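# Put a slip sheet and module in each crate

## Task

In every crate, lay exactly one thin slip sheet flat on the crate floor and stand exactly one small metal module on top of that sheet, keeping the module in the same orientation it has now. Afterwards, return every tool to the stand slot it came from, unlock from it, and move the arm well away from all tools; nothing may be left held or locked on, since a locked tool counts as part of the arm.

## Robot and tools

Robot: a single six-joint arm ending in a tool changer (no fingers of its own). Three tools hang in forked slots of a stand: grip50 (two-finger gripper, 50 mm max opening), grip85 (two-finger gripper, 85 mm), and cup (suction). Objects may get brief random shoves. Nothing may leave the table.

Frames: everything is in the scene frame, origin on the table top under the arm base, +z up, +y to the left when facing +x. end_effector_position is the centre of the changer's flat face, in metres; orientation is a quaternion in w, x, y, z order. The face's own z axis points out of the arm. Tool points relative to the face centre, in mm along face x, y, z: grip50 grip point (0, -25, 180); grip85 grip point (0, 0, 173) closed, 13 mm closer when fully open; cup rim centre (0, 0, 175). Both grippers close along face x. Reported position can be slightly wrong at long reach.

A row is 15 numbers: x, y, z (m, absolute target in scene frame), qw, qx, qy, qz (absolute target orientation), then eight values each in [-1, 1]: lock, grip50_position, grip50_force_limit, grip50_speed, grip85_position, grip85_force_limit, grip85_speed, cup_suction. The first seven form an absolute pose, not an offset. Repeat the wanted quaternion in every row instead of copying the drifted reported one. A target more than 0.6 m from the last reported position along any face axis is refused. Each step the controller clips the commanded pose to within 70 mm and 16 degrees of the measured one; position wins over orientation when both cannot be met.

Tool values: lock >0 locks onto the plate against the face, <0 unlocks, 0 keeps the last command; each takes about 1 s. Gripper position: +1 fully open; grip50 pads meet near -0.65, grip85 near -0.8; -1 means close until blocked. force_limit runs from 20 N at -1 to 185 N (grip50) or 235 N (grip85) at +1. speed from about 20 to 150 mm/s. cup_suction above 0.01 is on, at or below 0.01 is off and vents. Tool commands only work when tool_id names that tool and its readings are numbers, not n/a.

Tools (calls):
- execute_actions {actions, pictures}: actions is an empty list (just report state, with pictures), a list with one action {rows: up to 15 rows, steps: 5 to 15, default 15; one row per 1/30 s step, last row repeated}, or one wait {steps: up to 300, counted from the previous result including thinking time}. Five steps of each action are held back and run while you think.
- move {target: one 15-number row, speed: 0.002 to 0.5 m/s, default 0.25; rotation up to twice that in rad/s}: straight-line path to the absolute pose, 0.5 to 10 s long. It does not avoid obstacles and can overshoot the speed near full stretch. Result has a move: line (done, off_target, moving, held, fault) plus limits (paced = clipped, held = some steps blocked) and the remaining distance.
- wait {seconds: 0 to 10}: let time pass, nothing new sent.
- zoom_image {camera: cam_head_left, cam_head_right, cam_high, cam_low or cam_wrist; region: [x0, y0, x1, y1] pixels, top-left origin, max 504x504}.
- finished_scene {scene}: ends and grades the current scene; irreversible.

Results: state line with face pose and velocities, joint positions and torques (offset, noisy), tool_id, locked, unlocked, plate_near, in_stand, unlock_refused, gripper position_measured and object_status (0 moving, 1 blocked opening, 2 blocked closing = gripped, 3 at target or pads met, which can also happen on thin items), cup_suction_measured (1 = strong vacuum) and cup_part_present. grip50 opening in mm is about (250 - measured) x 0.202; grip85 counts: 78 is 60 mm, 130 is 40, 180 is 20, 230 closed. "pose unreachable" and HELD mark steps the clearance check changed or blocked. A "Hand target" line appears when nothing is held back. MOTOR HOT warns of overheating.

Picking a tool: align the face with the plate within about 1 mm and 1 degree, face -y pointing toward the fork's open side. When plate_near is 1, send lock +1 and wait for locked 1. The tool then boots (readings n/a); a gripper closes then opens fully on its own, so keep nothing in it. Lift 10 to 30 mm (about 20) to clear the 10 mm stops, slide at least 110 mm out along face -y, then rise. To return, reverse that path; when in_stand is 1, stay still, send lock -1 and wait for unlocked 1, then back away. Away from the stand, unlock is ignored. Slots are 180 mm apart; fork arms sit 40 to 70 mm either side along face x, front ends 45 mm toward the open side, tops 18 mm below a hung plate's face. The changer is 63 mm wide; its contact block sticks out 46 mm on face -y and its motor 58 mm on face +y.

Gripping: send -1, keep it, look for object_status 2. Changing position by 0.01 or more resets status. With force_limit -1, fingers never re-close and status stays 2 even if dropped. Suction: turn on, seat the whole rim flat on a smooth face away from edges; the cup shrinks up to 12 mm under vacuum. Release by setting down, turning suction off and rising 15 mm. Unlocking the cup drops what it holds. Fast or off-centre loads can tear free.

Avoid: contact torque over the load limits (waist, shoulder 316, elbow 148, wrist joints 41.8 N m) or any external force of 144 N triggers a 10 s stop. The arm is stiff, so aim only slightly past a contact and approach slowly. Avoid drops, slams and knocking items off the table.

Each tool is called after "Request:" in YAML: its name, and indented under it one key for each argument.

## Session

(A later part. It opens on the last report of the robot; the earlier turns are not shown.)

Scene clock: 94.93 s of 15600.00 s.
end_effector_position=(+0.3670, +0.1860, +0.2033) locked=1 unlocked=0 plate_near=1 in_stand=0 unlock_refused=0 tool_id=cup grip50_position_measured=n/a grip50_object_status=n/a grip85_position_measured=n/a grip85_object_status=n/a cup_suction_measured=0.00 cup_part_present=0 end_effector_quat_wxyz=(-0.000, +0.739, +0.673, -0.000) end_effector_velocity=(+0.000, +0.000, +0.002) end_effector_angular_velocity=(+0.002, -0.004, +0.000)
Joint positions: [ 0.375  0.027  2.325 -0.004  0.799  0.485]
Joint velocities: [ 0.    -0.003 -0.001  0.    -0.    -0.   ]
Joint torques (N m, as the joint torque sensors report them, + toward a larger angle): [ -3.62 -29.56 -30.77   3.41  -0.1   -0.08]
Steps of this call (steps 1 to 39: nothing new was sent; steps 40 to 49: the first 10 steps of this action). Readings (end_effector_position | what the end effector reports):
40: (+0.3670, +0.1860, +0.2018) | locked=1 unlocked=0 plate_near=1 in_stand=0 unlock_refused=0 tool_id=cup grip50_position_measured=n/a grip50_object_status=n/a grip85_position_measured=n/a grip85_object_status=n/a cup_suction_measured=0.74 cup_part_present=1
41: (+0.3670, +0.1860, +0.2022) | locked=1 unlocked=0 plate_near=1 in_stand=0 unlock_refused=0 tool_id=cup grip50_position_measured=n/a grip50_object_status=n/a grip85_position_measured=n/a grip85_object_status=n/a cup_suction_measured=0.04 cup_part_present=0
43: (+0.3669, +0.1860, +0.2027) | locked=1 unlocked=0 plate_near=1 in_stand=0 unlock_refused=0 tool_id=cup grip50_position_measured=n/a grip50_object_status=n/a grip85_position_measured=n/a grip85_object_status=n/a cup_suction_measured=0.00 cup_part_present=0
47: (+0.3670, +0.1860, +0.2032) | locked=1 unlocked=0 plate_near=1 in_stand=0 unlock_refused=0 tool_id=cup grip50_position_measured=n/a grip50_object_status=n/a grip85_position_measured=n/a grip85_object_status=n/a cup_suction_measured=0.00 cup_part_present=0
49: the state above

Request:
move:
  target: [0.367,0.186,0.26,0,0.7394,0.6733,0,0,0,0,0,0,0,0,0]
  speed: 0.15

Request:
move:
  target: [0.33,0.016,0.40,0,0.7394,0.6733,0,0,0,0,0,0,0,0,0]
  speed: 0.3

Scene clock: 95.97 s of 15600.00 s.
end_effector_position=(+0.3671, +0.1860, +0.2600) locked=1 unlocked=0 plate_near=1 in_stand=0 unlock_refused=0 tool_id=cup grip50_position_measured=n/a grip50_object_status=n/a grip85_position_measured=n/a grip85_object_status=n/a cup_suction_measured=0.00 cup_part_present=0 end_effector_quat_wxyz=(+0.000, +0.739, +0.673, -0.000) end_effector_velocity=(+0.000, +0.000, +0.001) end_effector_angular_velocity=(+0.000, -0.001, -0.001)
Joint positions: [ 0.376 -0.052  2.269 -0.004  0.934  0.485]
Joint velocities: [-0.    -0.001 -0.001 -0.     0.001  0.   ]
Joint torques (N m, as the joint torque sensors report them, + toward a larger angle): [ -3.43 -31.93 -39.91   3.69   0.24   0.03]
Hand target: +0.367, +0.186, +0.260; +0.000, +0.739, +0.673, -0.000
Off your previous action's commanded pose: 0.000 m, 0 deg at its last step (step 5 of this call).
Off the commanded pose: 0.000 m, 0 deg.
Kept back: nothing.
move: done

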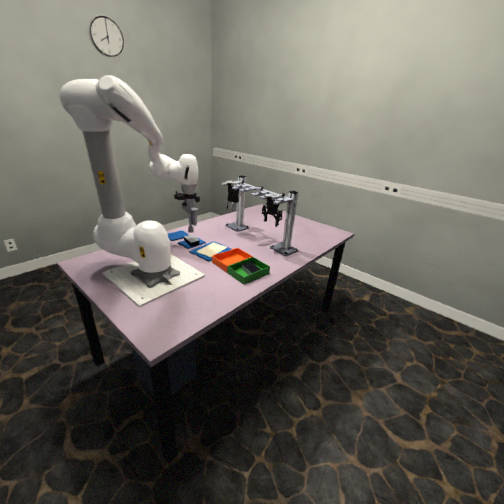

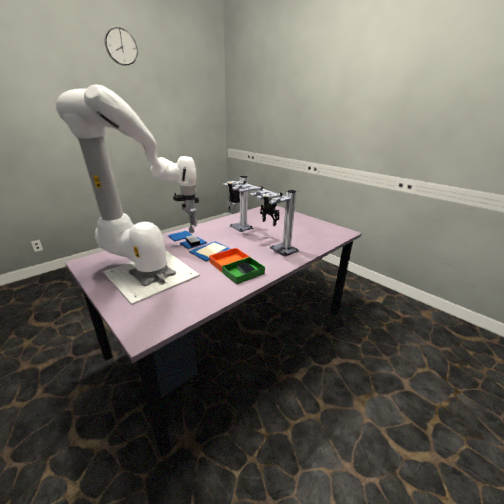

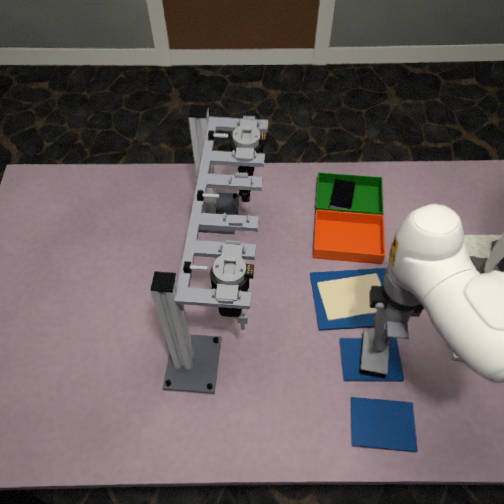

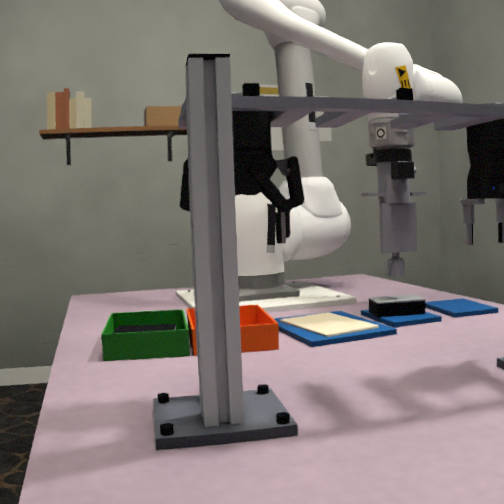

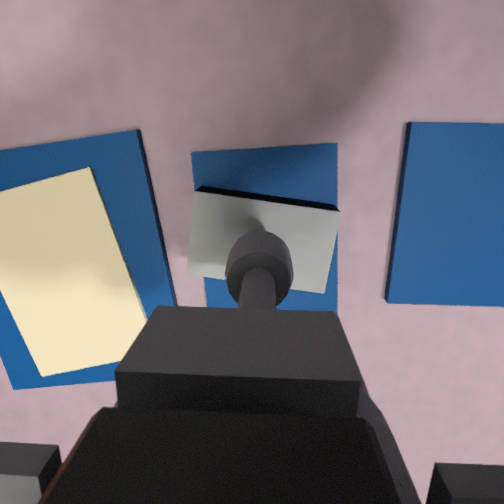

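Scene clock: 97.20 s of 15600.00 s.
end_effector_position=(+0.3299, +0.0157, +0.4001) locked=1 unlocked=0 plate_near=1 in_stand=0 unlock_refused=0 tool_id=cup grip50_position_measured=n/a grip50_object_status=n/a grip85_position_measured=n/a grip85_object_status=n/a cup_suction_measured=0.00 cup_part_present=0 end_effector_quat_wxyz=(+0.000, +0.740, +0.673, -0.000) end_effector_velocity=(+0.000, -0.001, +0.000) end_effector_angular_velocity=(+0.001, -0.001, -0.001)
Joint positions: [-0.057 -0.332  2.197 -0.008  1.284  0.051]
Joint velocities: [-0.002 -0.    -0.     0.001 -0.001 -0.002]
Joint torques (N m, as the joint torque sensors report them, + toward a larger angle): [ -4.6   -9.19 -47.36   4.45  -0.07  -0.14]
Hand target: +0.330, +0.016, +0.400; +0.000, +0.740, +0.673, -0.000
Off the commanded pose: 0.000 m, 0 deg.
Kept back: nothing.
move: done

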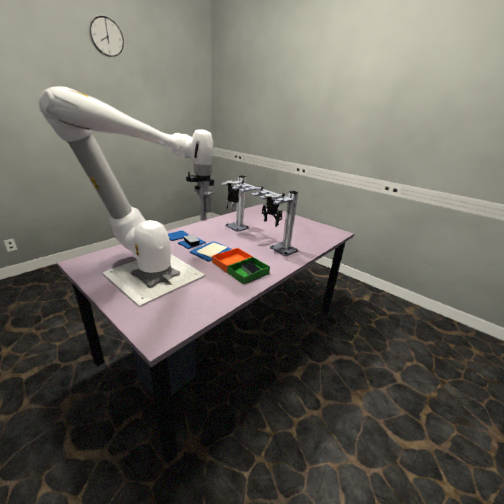

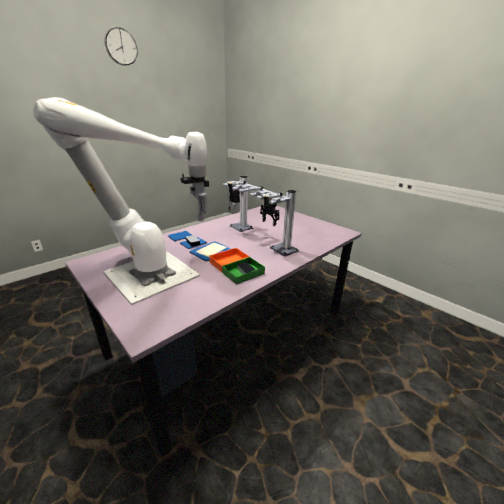

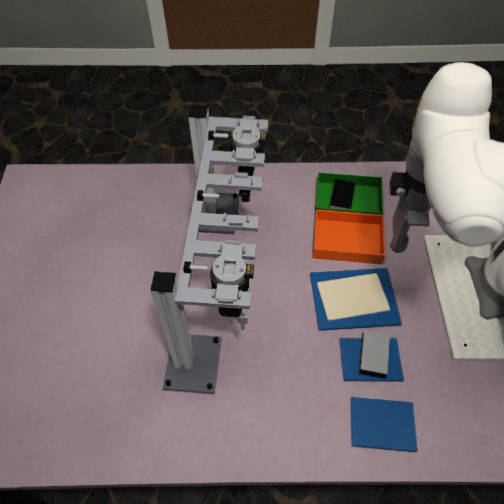

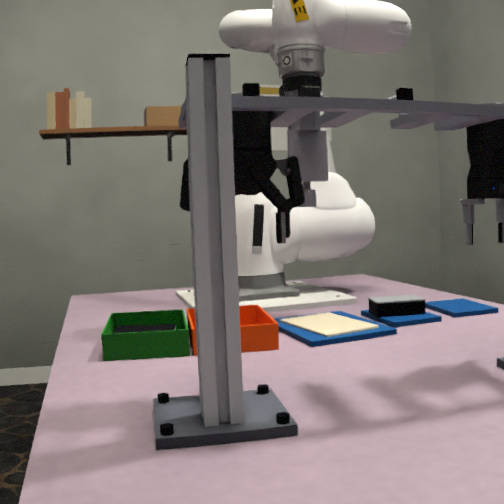

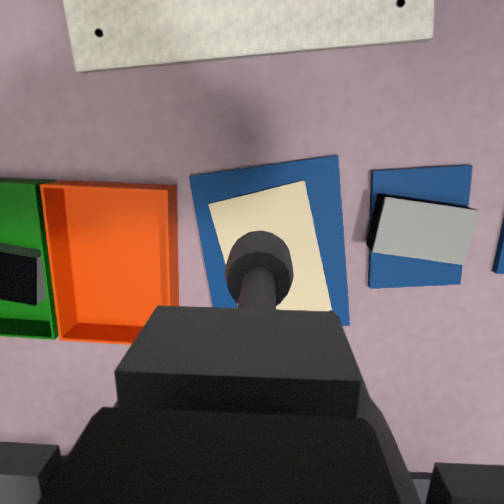

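Request:
move:
  target: [0.27,-0.06,0.42,0,0.7394,0.6733,0,0,0,0,0,0,0,0,0]
  speed: 0.3

Scene clock: 98.33 s of 15600.00 s.
end_effector_position=(+0.2698, -0.0601, +0.4201) locked=1 unlocked=0 plate_near=1 in_stand=0 unlock_refused=0 tool_id=cup grip50_position_measured=n/a grip50_object_status=n/a grip85_position_measured=n/a grip85_object_status=n/a cup_suction_measured=0.00 cup_part_present=0 end_effector_quat_wxyz=(-0.000, +0.739, +0.673, -0.000) end_effector_velocity=(+0.000, -0.001, -0.000) end_effector_angular_velocity=(+0.001, +0.000, -0.000)
Joint positions: [-0.339 -0.45   2.225 -0.009  1.372 -0.231]
Joint velocities: [-0.002  0.001 -0.     0.    -0.    -0.002]
Joint torques (N m, as the joint torque sensors report them, + toward a larger angle): [ -3.95   1.34 -48.54   4.6   -0.07  -0.18]
Hand target: +0.270, -0.060, +0.420; -0.000, +0.739, +0.673, -0.000
Off the commanded pose: 0.000 m, 0 deg.
Kept back: nothing.
move: done

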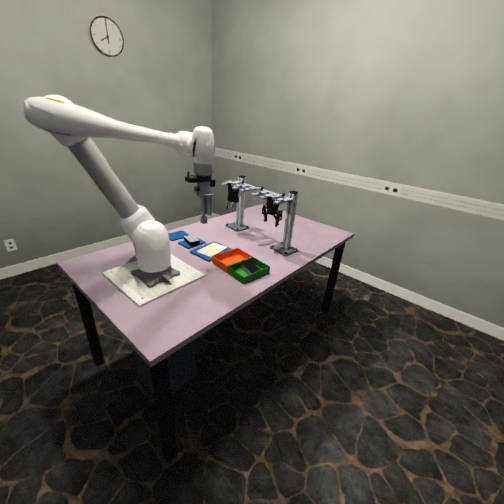

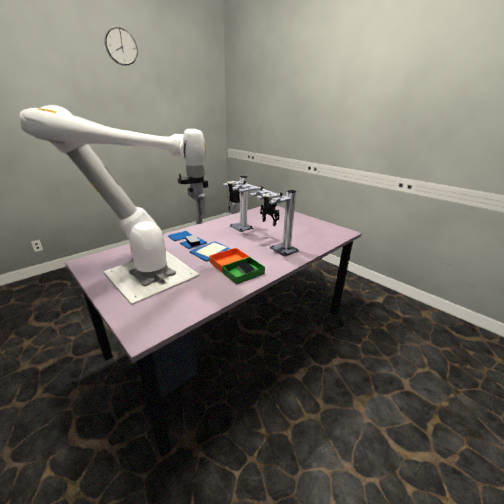

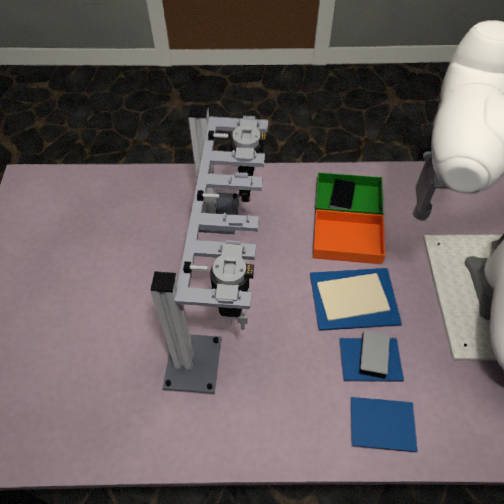

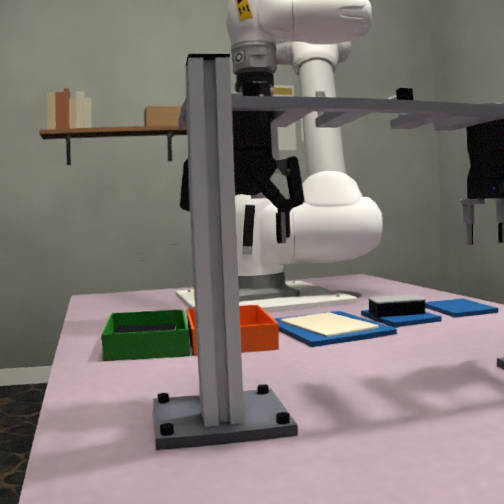

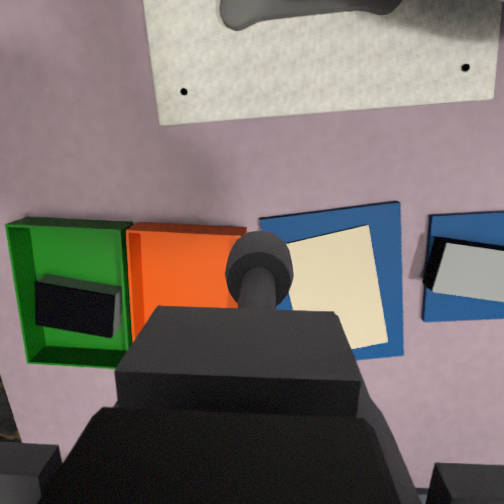

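Request:
zoom_image:
  camera: "cam_high"
  region: [290,160,420,340]

Request:
zoom_image:
  camera: "cam_wrist"
  region: [240,190,420,370]

Region (290, 160, 420, 340) of cam_high's 504x504 image, scaled by 2.800, with more detail than that image has.

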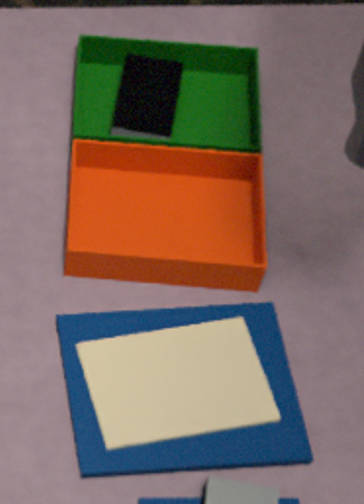

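Region (240, 190, 420, 370) of cam_wrist's 504x504 image, scaled by 2.800, with more detail than that image has.

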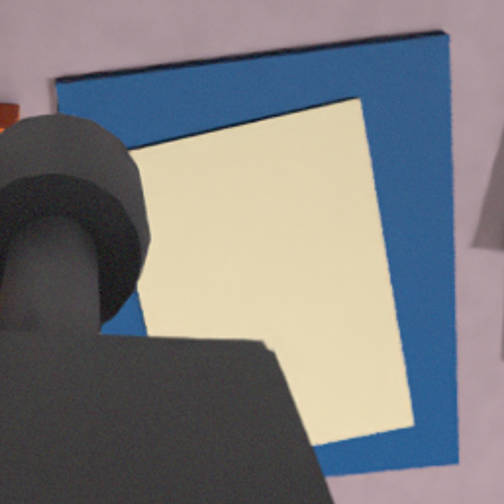

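Request:
move:
  target: [0.30,-0.10,0.44,0,0.7394,0.6733,0,0,0,0,0,0,0,0,0]
  speed: 0.3

Request:
zoom_image:
  camera: "cam_wrist"
  region: [290,170,504,384]

Scene clock: 102.00 s of 15600.00 s.
end_effector_position=(+0.2999, -0.1001, +0.4399) locked=1 unlocked=0 plate_near=1 in_stand=0 unlock_refused=0 tool_id=cup grip50_position_measured=n/a grip50_object_status=n/a grip85_position_measured=n/a grip85_object_status=n/a cup_suction_measured=0.00 cup_part_present=0 end_effector_quat_wxyz=(-0.000, +0.739, +0.673, -0.000) end_effector_velocity=(+0.000, -0.000, +0.000) end_effector_angular_velocity=(+0.001, -0.001, -0.000)
Joint positions: [-0.427 -0.381  2.151 -0.009  1.376 -0.319]
Joint velocities: [-0.001  0.001 -0.001  0.001 -0.    -0.001]
Joint torques (N m, as the joint torque sensors report them, + toward a larger angle): [ -3.06  -6.15 -48.87   4.5    0.08  -0.12]
Hand target: +0.300, -0.100, +0.440; -0.000, +0.739, +0.673, -0.000
Off the commanded pose: 0.000 m, 0 deg.
Kept back: nothing.
move: done

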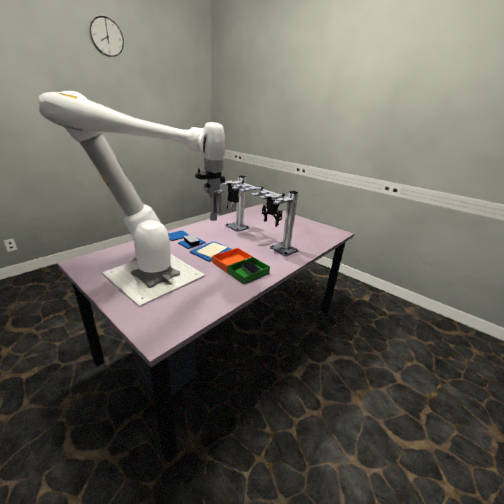

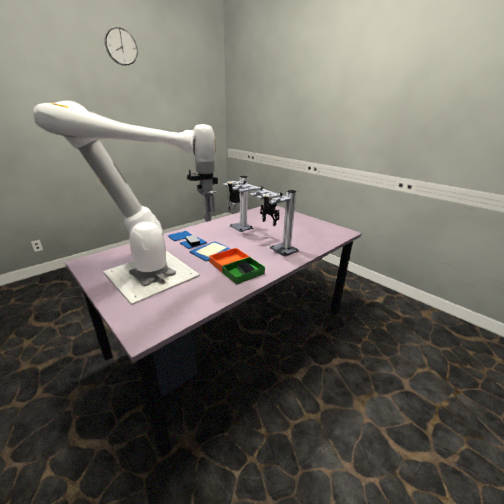

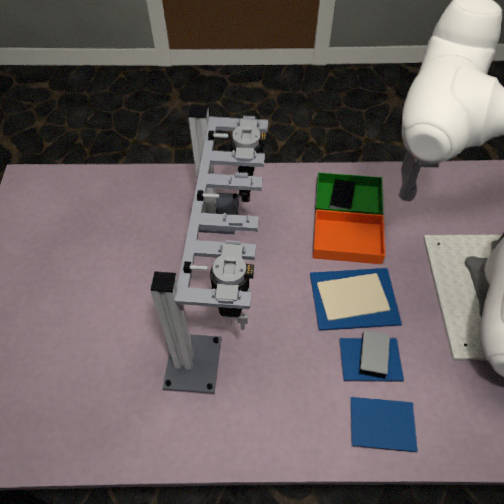

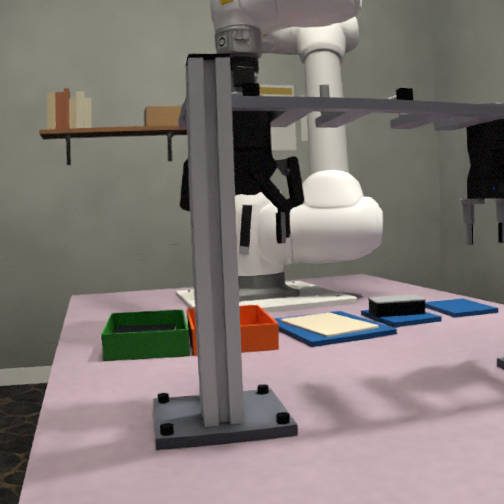

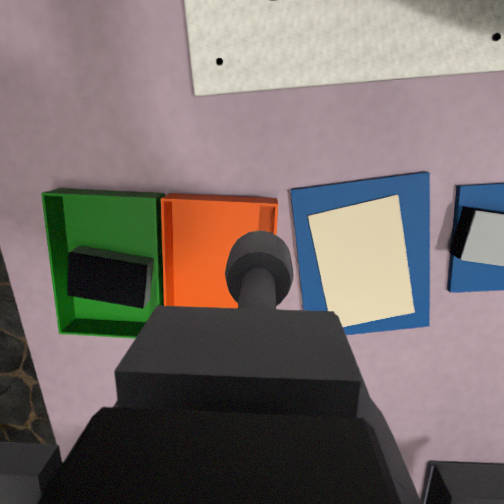

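Region (290, 170, 504, 384) of cam_wrist's 504x504 image, scaled by 2.355, with more detail than that image has.

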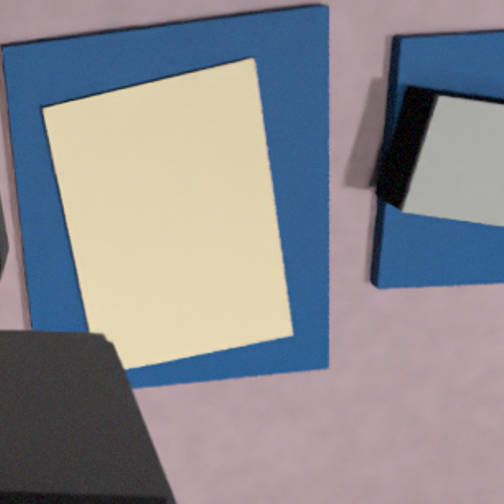

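Request:
zoom_image:
  camera: "cam_wrist"
  region: [30,170,290,350]

Region (30, 170, 290, 350) of cam_wrist's 504x504 image, scaled by 1.938, with more detail than that image has; it fills the top 349 rows of this view, and the rest is white.

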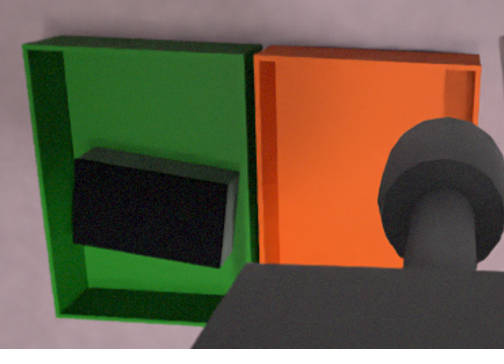

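Request:
move:
  target: [0.295,-0.29,0.44,0,0.7394,0.6733,0,0,0,0,0,0,0,0,0]
  speed: 0.3

Request:
zoom_image:
  camera: "cam_wrist"
  region: [290,150,504,364]

Scene clock: 105.40 s of 15600.00 s.
end_effector_position=(+0.2945, -0.2902, +0.4399) locked=1 unlocked=0 plate_near=1 in_stand=0 unlock_refused=0 tool_id=cup grip50_position_measured=n/a grip50_object_status=n/a grip85_position_measured=n/a grip85_object_status=n/a cup_suction_measured=0.00 cup_part_present=0 end_effector_quat_wxyz=(-0.000, +0.739, +0.673, -0.000) end_effector_velocity=(-0.000, -0.001, +0.000) end_effector_angular_velocity=(+0.001, +0.001, -0.001)
Joint positions: [-0.86  -0.209  2.034 -0.01   1.317 -0.751]
Joint velocities: [-0.002  0.001 -0.001  0.     0.001 -0.001]
Joint torques (N m, as the joint torque sensors report them, + toward a larger angle): [ -2.63 -24.92 -49.     4.46  -0.02   0.02]
Hand target: +0.294, -0.290, +0.440; -0.000, +0.739, +0.673, -0.000
Off the commanded pose: 0.001 m, 0 deg.
Kept back: nothing.
move: done

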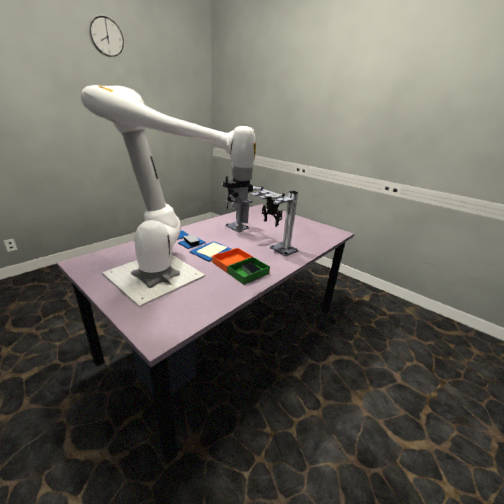

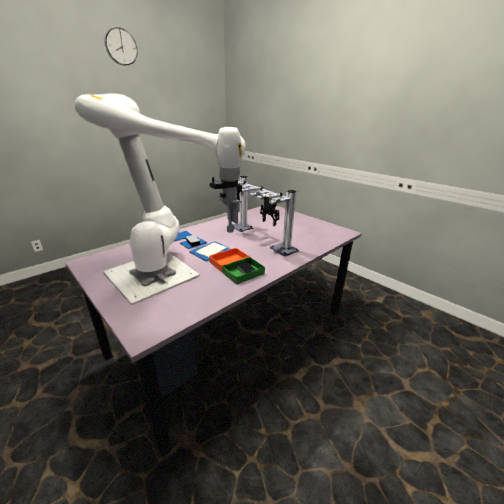

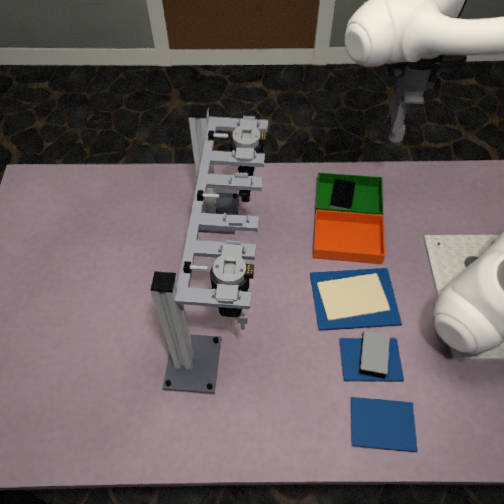

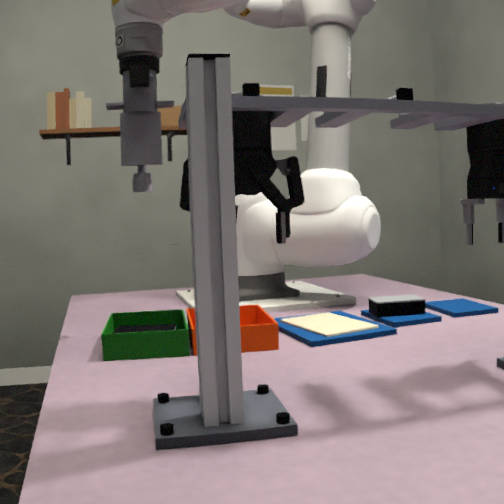

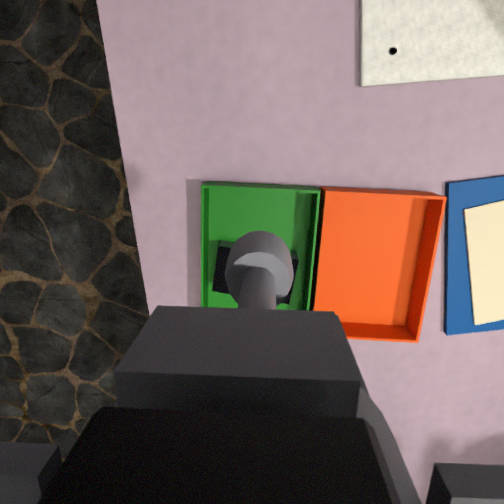

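Region (290, 150, 504, 364) of cam_wrist's 504x504 image, scaled by 2.355, with more detail than that image has.

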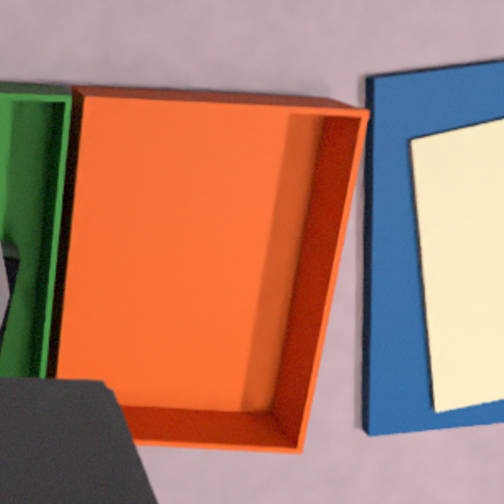

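Request:
move:
  target: [0.390,0.021,0.23,0,0.6417,0.7669,0,0,0,0,0,0,0,0,0]
  speed: 0.3

Request:
move:
  target: [0.390,0.021,0.193,0,0.6417,0.7669,0,0,0,0,0,0,0,0,1]
  speed: 0.08

Scene clock: 109.80 s of 15600.00 s.
end_effector_position=(+0.3906, +0.0215, +0.2300) locked=1 unlocked=0 plate_near=1 in_stand=0 unlock_refused=0 tool_id=cup grip50_position_measured=n/a grip50_object_status=n/a grip85_position_measured=n/a grip85_object_status=n/a cup_suction_measured=0.00 cup_part_present=0 end_effector_quat_wxyz=(+0.000, +0.642, +0.767, +0.000) end_effector_velocity=(+0.001, +0.000, -0.000) end_effector_angular_velocity=(-0.000, -0.000, +0.000)
Joint positions: [-0.039 -0.049  2.333 -0.008  0.863 -0.199]
Joint velocities: [ 0.001  0.001 -0.    -0.    -0.001  0.001]
Joint torques (N m, as the joint torque sensors report them, + toward a larger angle): [ -3.94 -30.72 -37.62   3.54   0.13   0.15]
Hand target: +0.391, +0.021, +0.230; +0.000, +0.642, +0.767, +0.000
Off the commanded pose: 0.001 m, 0 deg.
Kept back: nothing.
move: done

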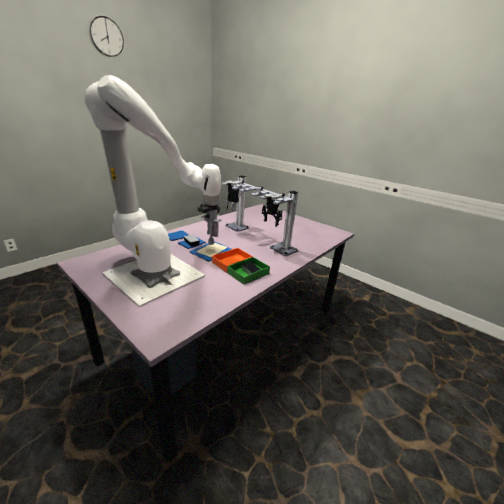

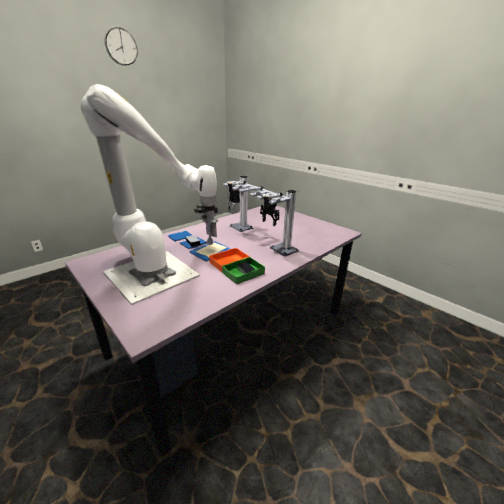

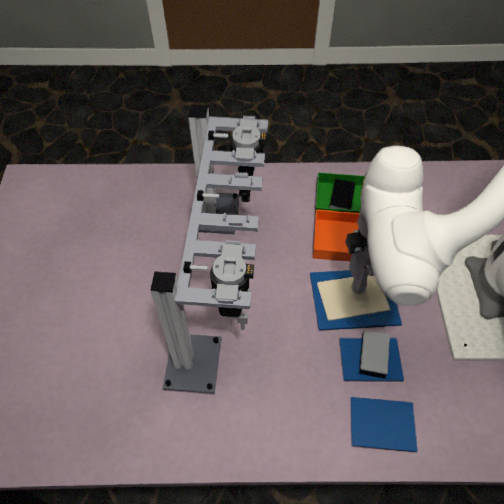

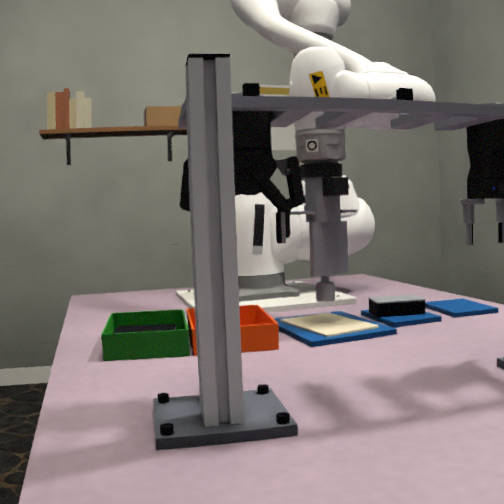

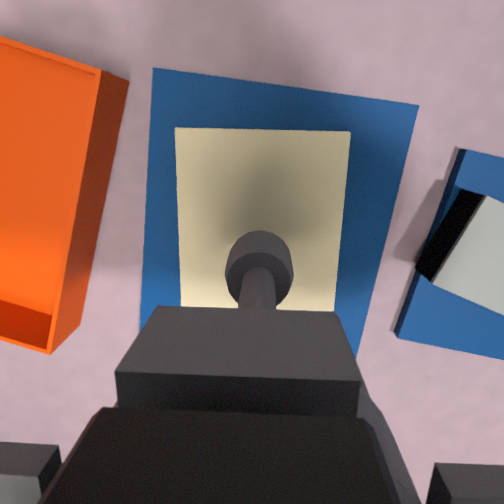

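Scene clock: 110.60 s of 15600.00 s.
end_effector_position=(+0.3900, +0.0210, +0.1930) locked=1 unlocked=0 plate_near=1 in_stand=0 unlock_refused=0 tool_id=cup grip50_position_measured=n/a grip50_object_status=n/a grip85_position_measured=n/a grip85_object_status=n/a cup_suction_measured=0.00 cup_part_present=0 end_effector_quat_wxyz=(-0.000, +0.642, +0.767, +0.000) end_effector_velocity=(-0.000, +0.000, -0.001) end_effector_angular_velocity=(+0.000, +0.001, +0.001)
Joint positions: [-0.041  0.008  2.369 -0.009  0.772 -0.199]
Joint velocities: [ 0.     0.001  0.001  0.    -0.001 -0.001]
Joint torques (N m, as the joint torque sensors report them, + toward a larger angle): [ -3.24 -34.25 -34.52   3.24   0.03   0.04]
Hand target: +0.390, +0.021, +0.193; -0.000, +0.642, +0.767, +0.000
Off the commanded pose: 0.000 m, 0 deg.
Kept back: nothing.
move: done

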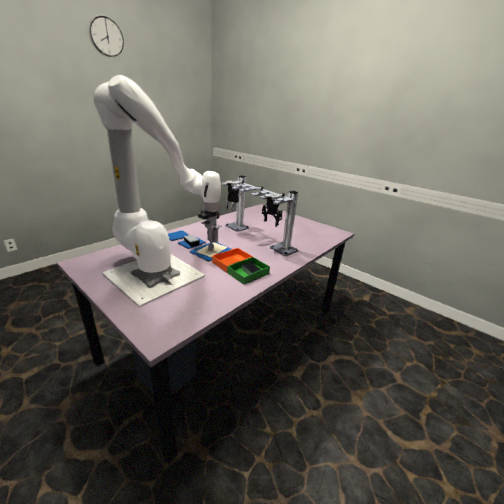

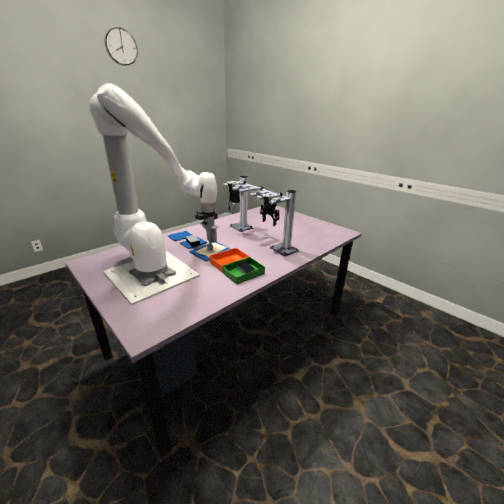

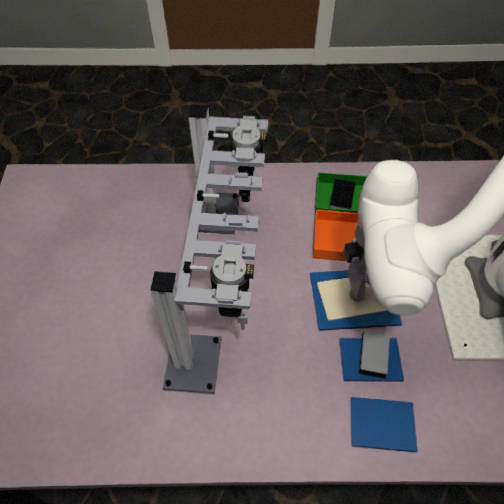

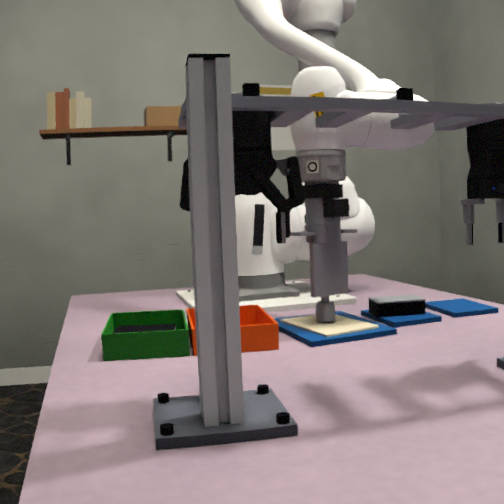

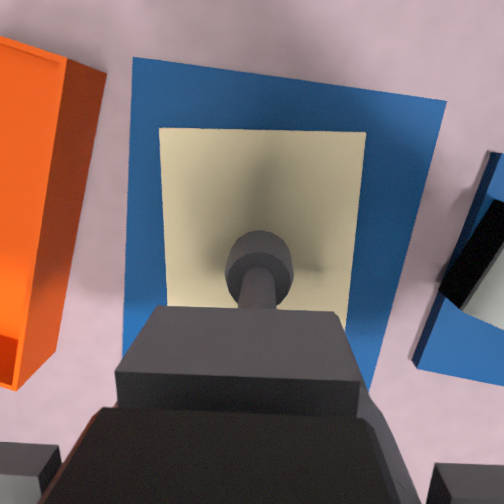

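Request:
execute_actions:
  actions:
    - {"rows": [[0.393,0.021,0.193,0,0.6417,0.7669,0,0,0,0,0,0,0,0,1],[0.396,0.0213,0.193,0,0.6417,0.7669,0,0,0,0,0,0,0,0,1],[0.3985,0.0215,0.193,0,0.6417,0.7669,0,0,0,0,0,0,0,0,1],[0.3985,0.0215,0.1925,0,0.6417,0.7669,0,0,0,0,0,0,0,0,1],[0.3985,0.0215,0.192,0,0.6417,0.7669,0,0,0,0,0,0,0,0,1],[0.3985,0.0215,0.1915,0,0.6417,0.7669,0,0,0,0,0,0,0,0,1],[0.3985,0.0215,0.191,0,0.6417,0.7669,0,0,0,0,0,0,0,0,1],[0.3985,0.0215,0.1905,0,0.6417,0.7669,0,0,0,0,0,0,0,0,1],[0.3985,0.0215,0.190,0,0.6417,0.7669,0,0,0,0,0,0,0,0,1],[0.3985,0.0215,0.1895,0,0.6417,0.7669,0,0,0,0,0,0,0,0,1],[0.3985,0.0215,0.189,0,0.6417,0.7669,0,0,0,0,0,0,0,0,1]], "steps": 15}

Scene clock: 112.30 s of 15600.00 s.
end_effector_position=(+0.3986, +0.0215, +0.1907) locked=1 unlocked=0 plate_near=1 in_stand=0 unlock_refused=0 tool_id=cup grip50_position_measured=n/a grip50_object_status=n/a grip85_position_measured=n/a grip85_object_status=n/a cup_suction_measured=0.00 cup_part_present=0 end_effector_quat_wxyz=(+0.000, +0.642, +0.767, +0.000) end_effector_velocity=(+0.000, +0.000, -0.015) end_effector_angular_velocity=(-0.000, +0.003, +0.001)
Joint positions: [-0.039  0.025  2.357 -0.009  0.766 -0.197]
Joint velocities: [ 0.001  0.026  0.012 -0.001 -0.036  0.001]
Joint torques (N m, as the joint torque sensors report them, + toward a larger angle): [ -1.93 -35.84 -32.7    3.01   0.11  -0.01]
Steps of this call (steps 1 to 41: nothing new was sent; steps 42 to 51: the first 10 steps of this action). Readings (end_effector_position | what the end effector reports):
42: (+0.3900, +0.0210, +0.1929) | locked=1 unlocked=0 plate_near=1 in_stand=0 unlock_refused=0 tool_id=cup grip50_position_measured=n/a grip50_object_status=n/a grip85_position_measured=n/a grip85_object_status=n/a cup_suction_measured=0.00 cup_part_present=0
43: (+0.3908, +0.0210, +0.1929) | locked=1 unlocked=0 plate_near=1 in_stand=0 unlock_refused=0 tool_id=cup grip50_position_measured=n/a grip50_object_status=n/a grip85_position_measured=n/a grip85_object_status=n/a cup_suction_measured=0.00 cup_part_present=0
45: (+0.3949, +0.0212, +0.1930) | locked=1 unlocked=0 plate_near=1 in_stand=0 unlock_refused=0 tool_id=cup grip50_position_measured=n/a grip50_object_status=n/a grip85_position_measured=n/a grip85_object_status=n/a cup_suction_measured=0.00 cup_part_present=0
49: (+0.3982, +0.0215, +0.1916) | locked=1 unlocked=0 plate_near=1 in_stand=0 unlock_refused=0 tool_id=cup grip50_position_measured=n/a grip50_object_status=n/a grip85_position_measured=n/a grip85_object_status=n/a cup_suction_measured=0.00 cup_part_present=0
51: the state above

Request:
execute_actions:
  actions:
    - {"rows": [[0.3985,0.0215,0.1887,0,0.6417,0.7669,0,0,0,0,0,0,0,0,1],[0.3985,0.0215,0.1887,0,0.6417,0.7669,0,0,0,0,0,0,0,0,1],[0.3985,0.0215,0.1884,0,0.6417,0.7669,0,0,0,0,0,0,0,0,1],[0.3985,0.0215,0.1884,0,0.6417,0.7669,0,0,0,0,0,0,0,0,1],[0.3985,0.0215,0.1881,0,0.6417,0.7669,0,0,0,0,0,0,0,0,1],[0.3985,0.0215,0.1881,0,0.6417,0.7669,0,0,0,0,0,0,0,0,1],[0.3985,0.0215,0.1878,0,0.6417,0.7669,0,0,0,0,0,0,0,0,1]], "steps": 12}

Scene clock: 112.83 s of 15600.00 s.
end_effector_position=(+0.3985, +0.0215, +0.1882) locked=1 unlocked=0 plate_near=1 in_stand=0 unlock_refused=0 tool_id=cup grip50_position_measured=n/a grip50_object_status=n/a grip85_position_measured=n/a grip85_object_status=n/a cup_suction_measured=0.88 cup_part_present=1 end_effector_quat_wxyz=(-0.000, +0.642, +0.767, -0.000) end_effector_velocity=(+0.000, -0.000, -0.004) end_effector_angular_velocity=(+0.000, -0.001, -0.000)
Joint positions: [-0.039  0.029  2.36  -0.01   0.76  -0.197]
Joint velocities: [-0.     0.007  0.003  0.    -0.011  0.   ]
Joint torques (N m, as the joint torque sensors report them, + toward a larger angle): [ -3.02 -37.06 -35.53   3.25  -0.09   0.03]
Off your previous action's commanded pose: 0.000 m, 0 deg at its last step (step 5 of this call).
Steps of this call (steps 1 to 5: the last 5 steps of your previous action; steps 6 to 9: nothing new was sent; steps 10 to 16: the first 7 steps of this action). Readings (end_effector_position | what the end effector reports):
10: (+0.3985, +0.0215, +0.1890) | locked=1 unlocked=0 plate_near=1 in_stand=0 unlock_refused=0 tool_id=cup grip50_position_measured=n/a grip50_object_status=n/a grip85_position_measured=n/a grip85_object_status=n/a cup_suction_measured=0.81 cup_part_present=1
11: (+0.3985, +0.0215, +0.1889) | locked=1 unlocked=0 plate_near=1 in_stand=0 unlock_refused=0 tool_id=cup grip50_position_measured=n/a grip50_object_status=n/a grip85_position_measured=n/a grip85_object_status=n/a cup_suction_measured=0.83 cup_part_present=1
13: (+0.3985, +0.0215, +0.1887) | locked=1 unlocked=0 plate_near=1 in_stand=0 unlock_refused=0 tool_id=cup grip50_position_measured=n/a grip50_object_status=n/a grip85_position_measured=n/a grip85_object_status=n/a cup_suction_measured=0.85 cup_part_present=1
16: the state above

Request:
move:
  target: [0.3985,0.0215,0.23,0,0.6417,0.7669,0,0,0,0,0,0,0,0,1]
  speed: 0.06

Scene clock: 114.07 s of 15600.00 s.
end_effector_position=(+0.3985, +0.0215, +0.2300) locked=1 unlocked=0 plate_near=1 in_stand=0 unlock_refused=0 tool_id=cup grip50_position_measured=n/a grip50_object_status=n/a grip85_position_measured=n/a grip85_object_status=n/a cup_suction_measured=0.88 cup_part_present=1 end_effector_quat_wxyz=(+0.000, +0.642, +0.767, -0.000) end_effector_velocity=(+0.000, -0.000, +0.001) end_effector_angular_velocity=(-0.000, -0.001, -0.000)
Joint positions: [-0.039 -0.035  2.32  -0.009  0.864 -0.197]
Joint velocities: [-0.    -0.001 -0.001 -0.     0.001  0.   ]
Joint torques (N m, as the joint torque sensors report them, + toward a larger angle): [ -3.96 -31.53 -37.73   3.54  -0.02  -0.11]
Hand target: +0.399, +0.021, +0.230; +0.000, +0.642, +0.767, -0.000
Off your previous action's commanded pose: 0.000 m, 0 deg at its last step (step 5 of this call).
Off the commanded pose: 0.000 m, 0 deg.
Kept back: nothing.
move: done

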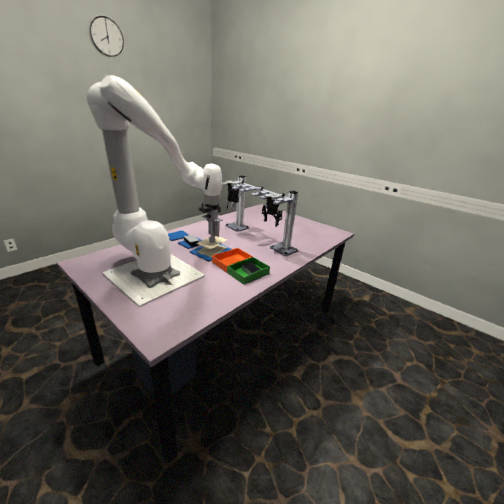

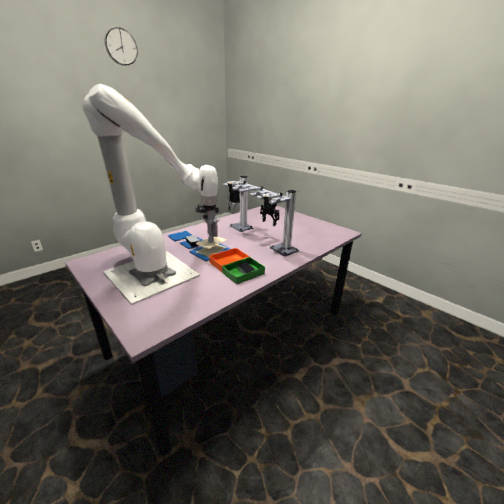

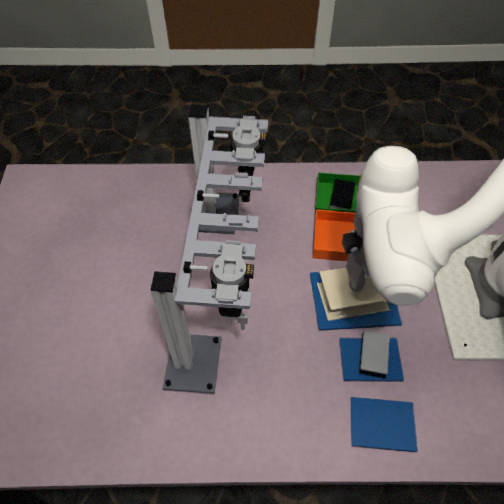

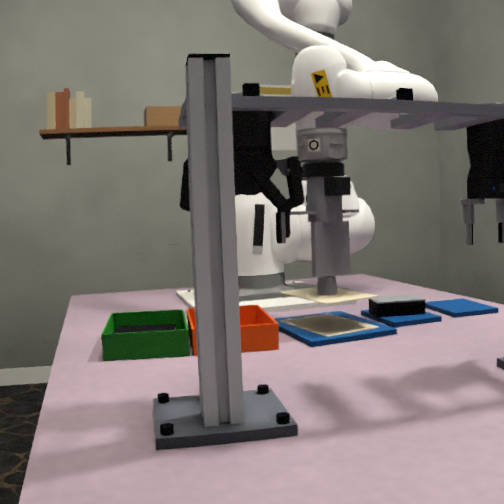

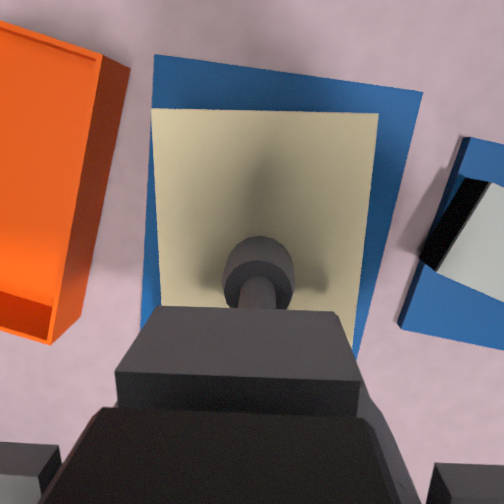

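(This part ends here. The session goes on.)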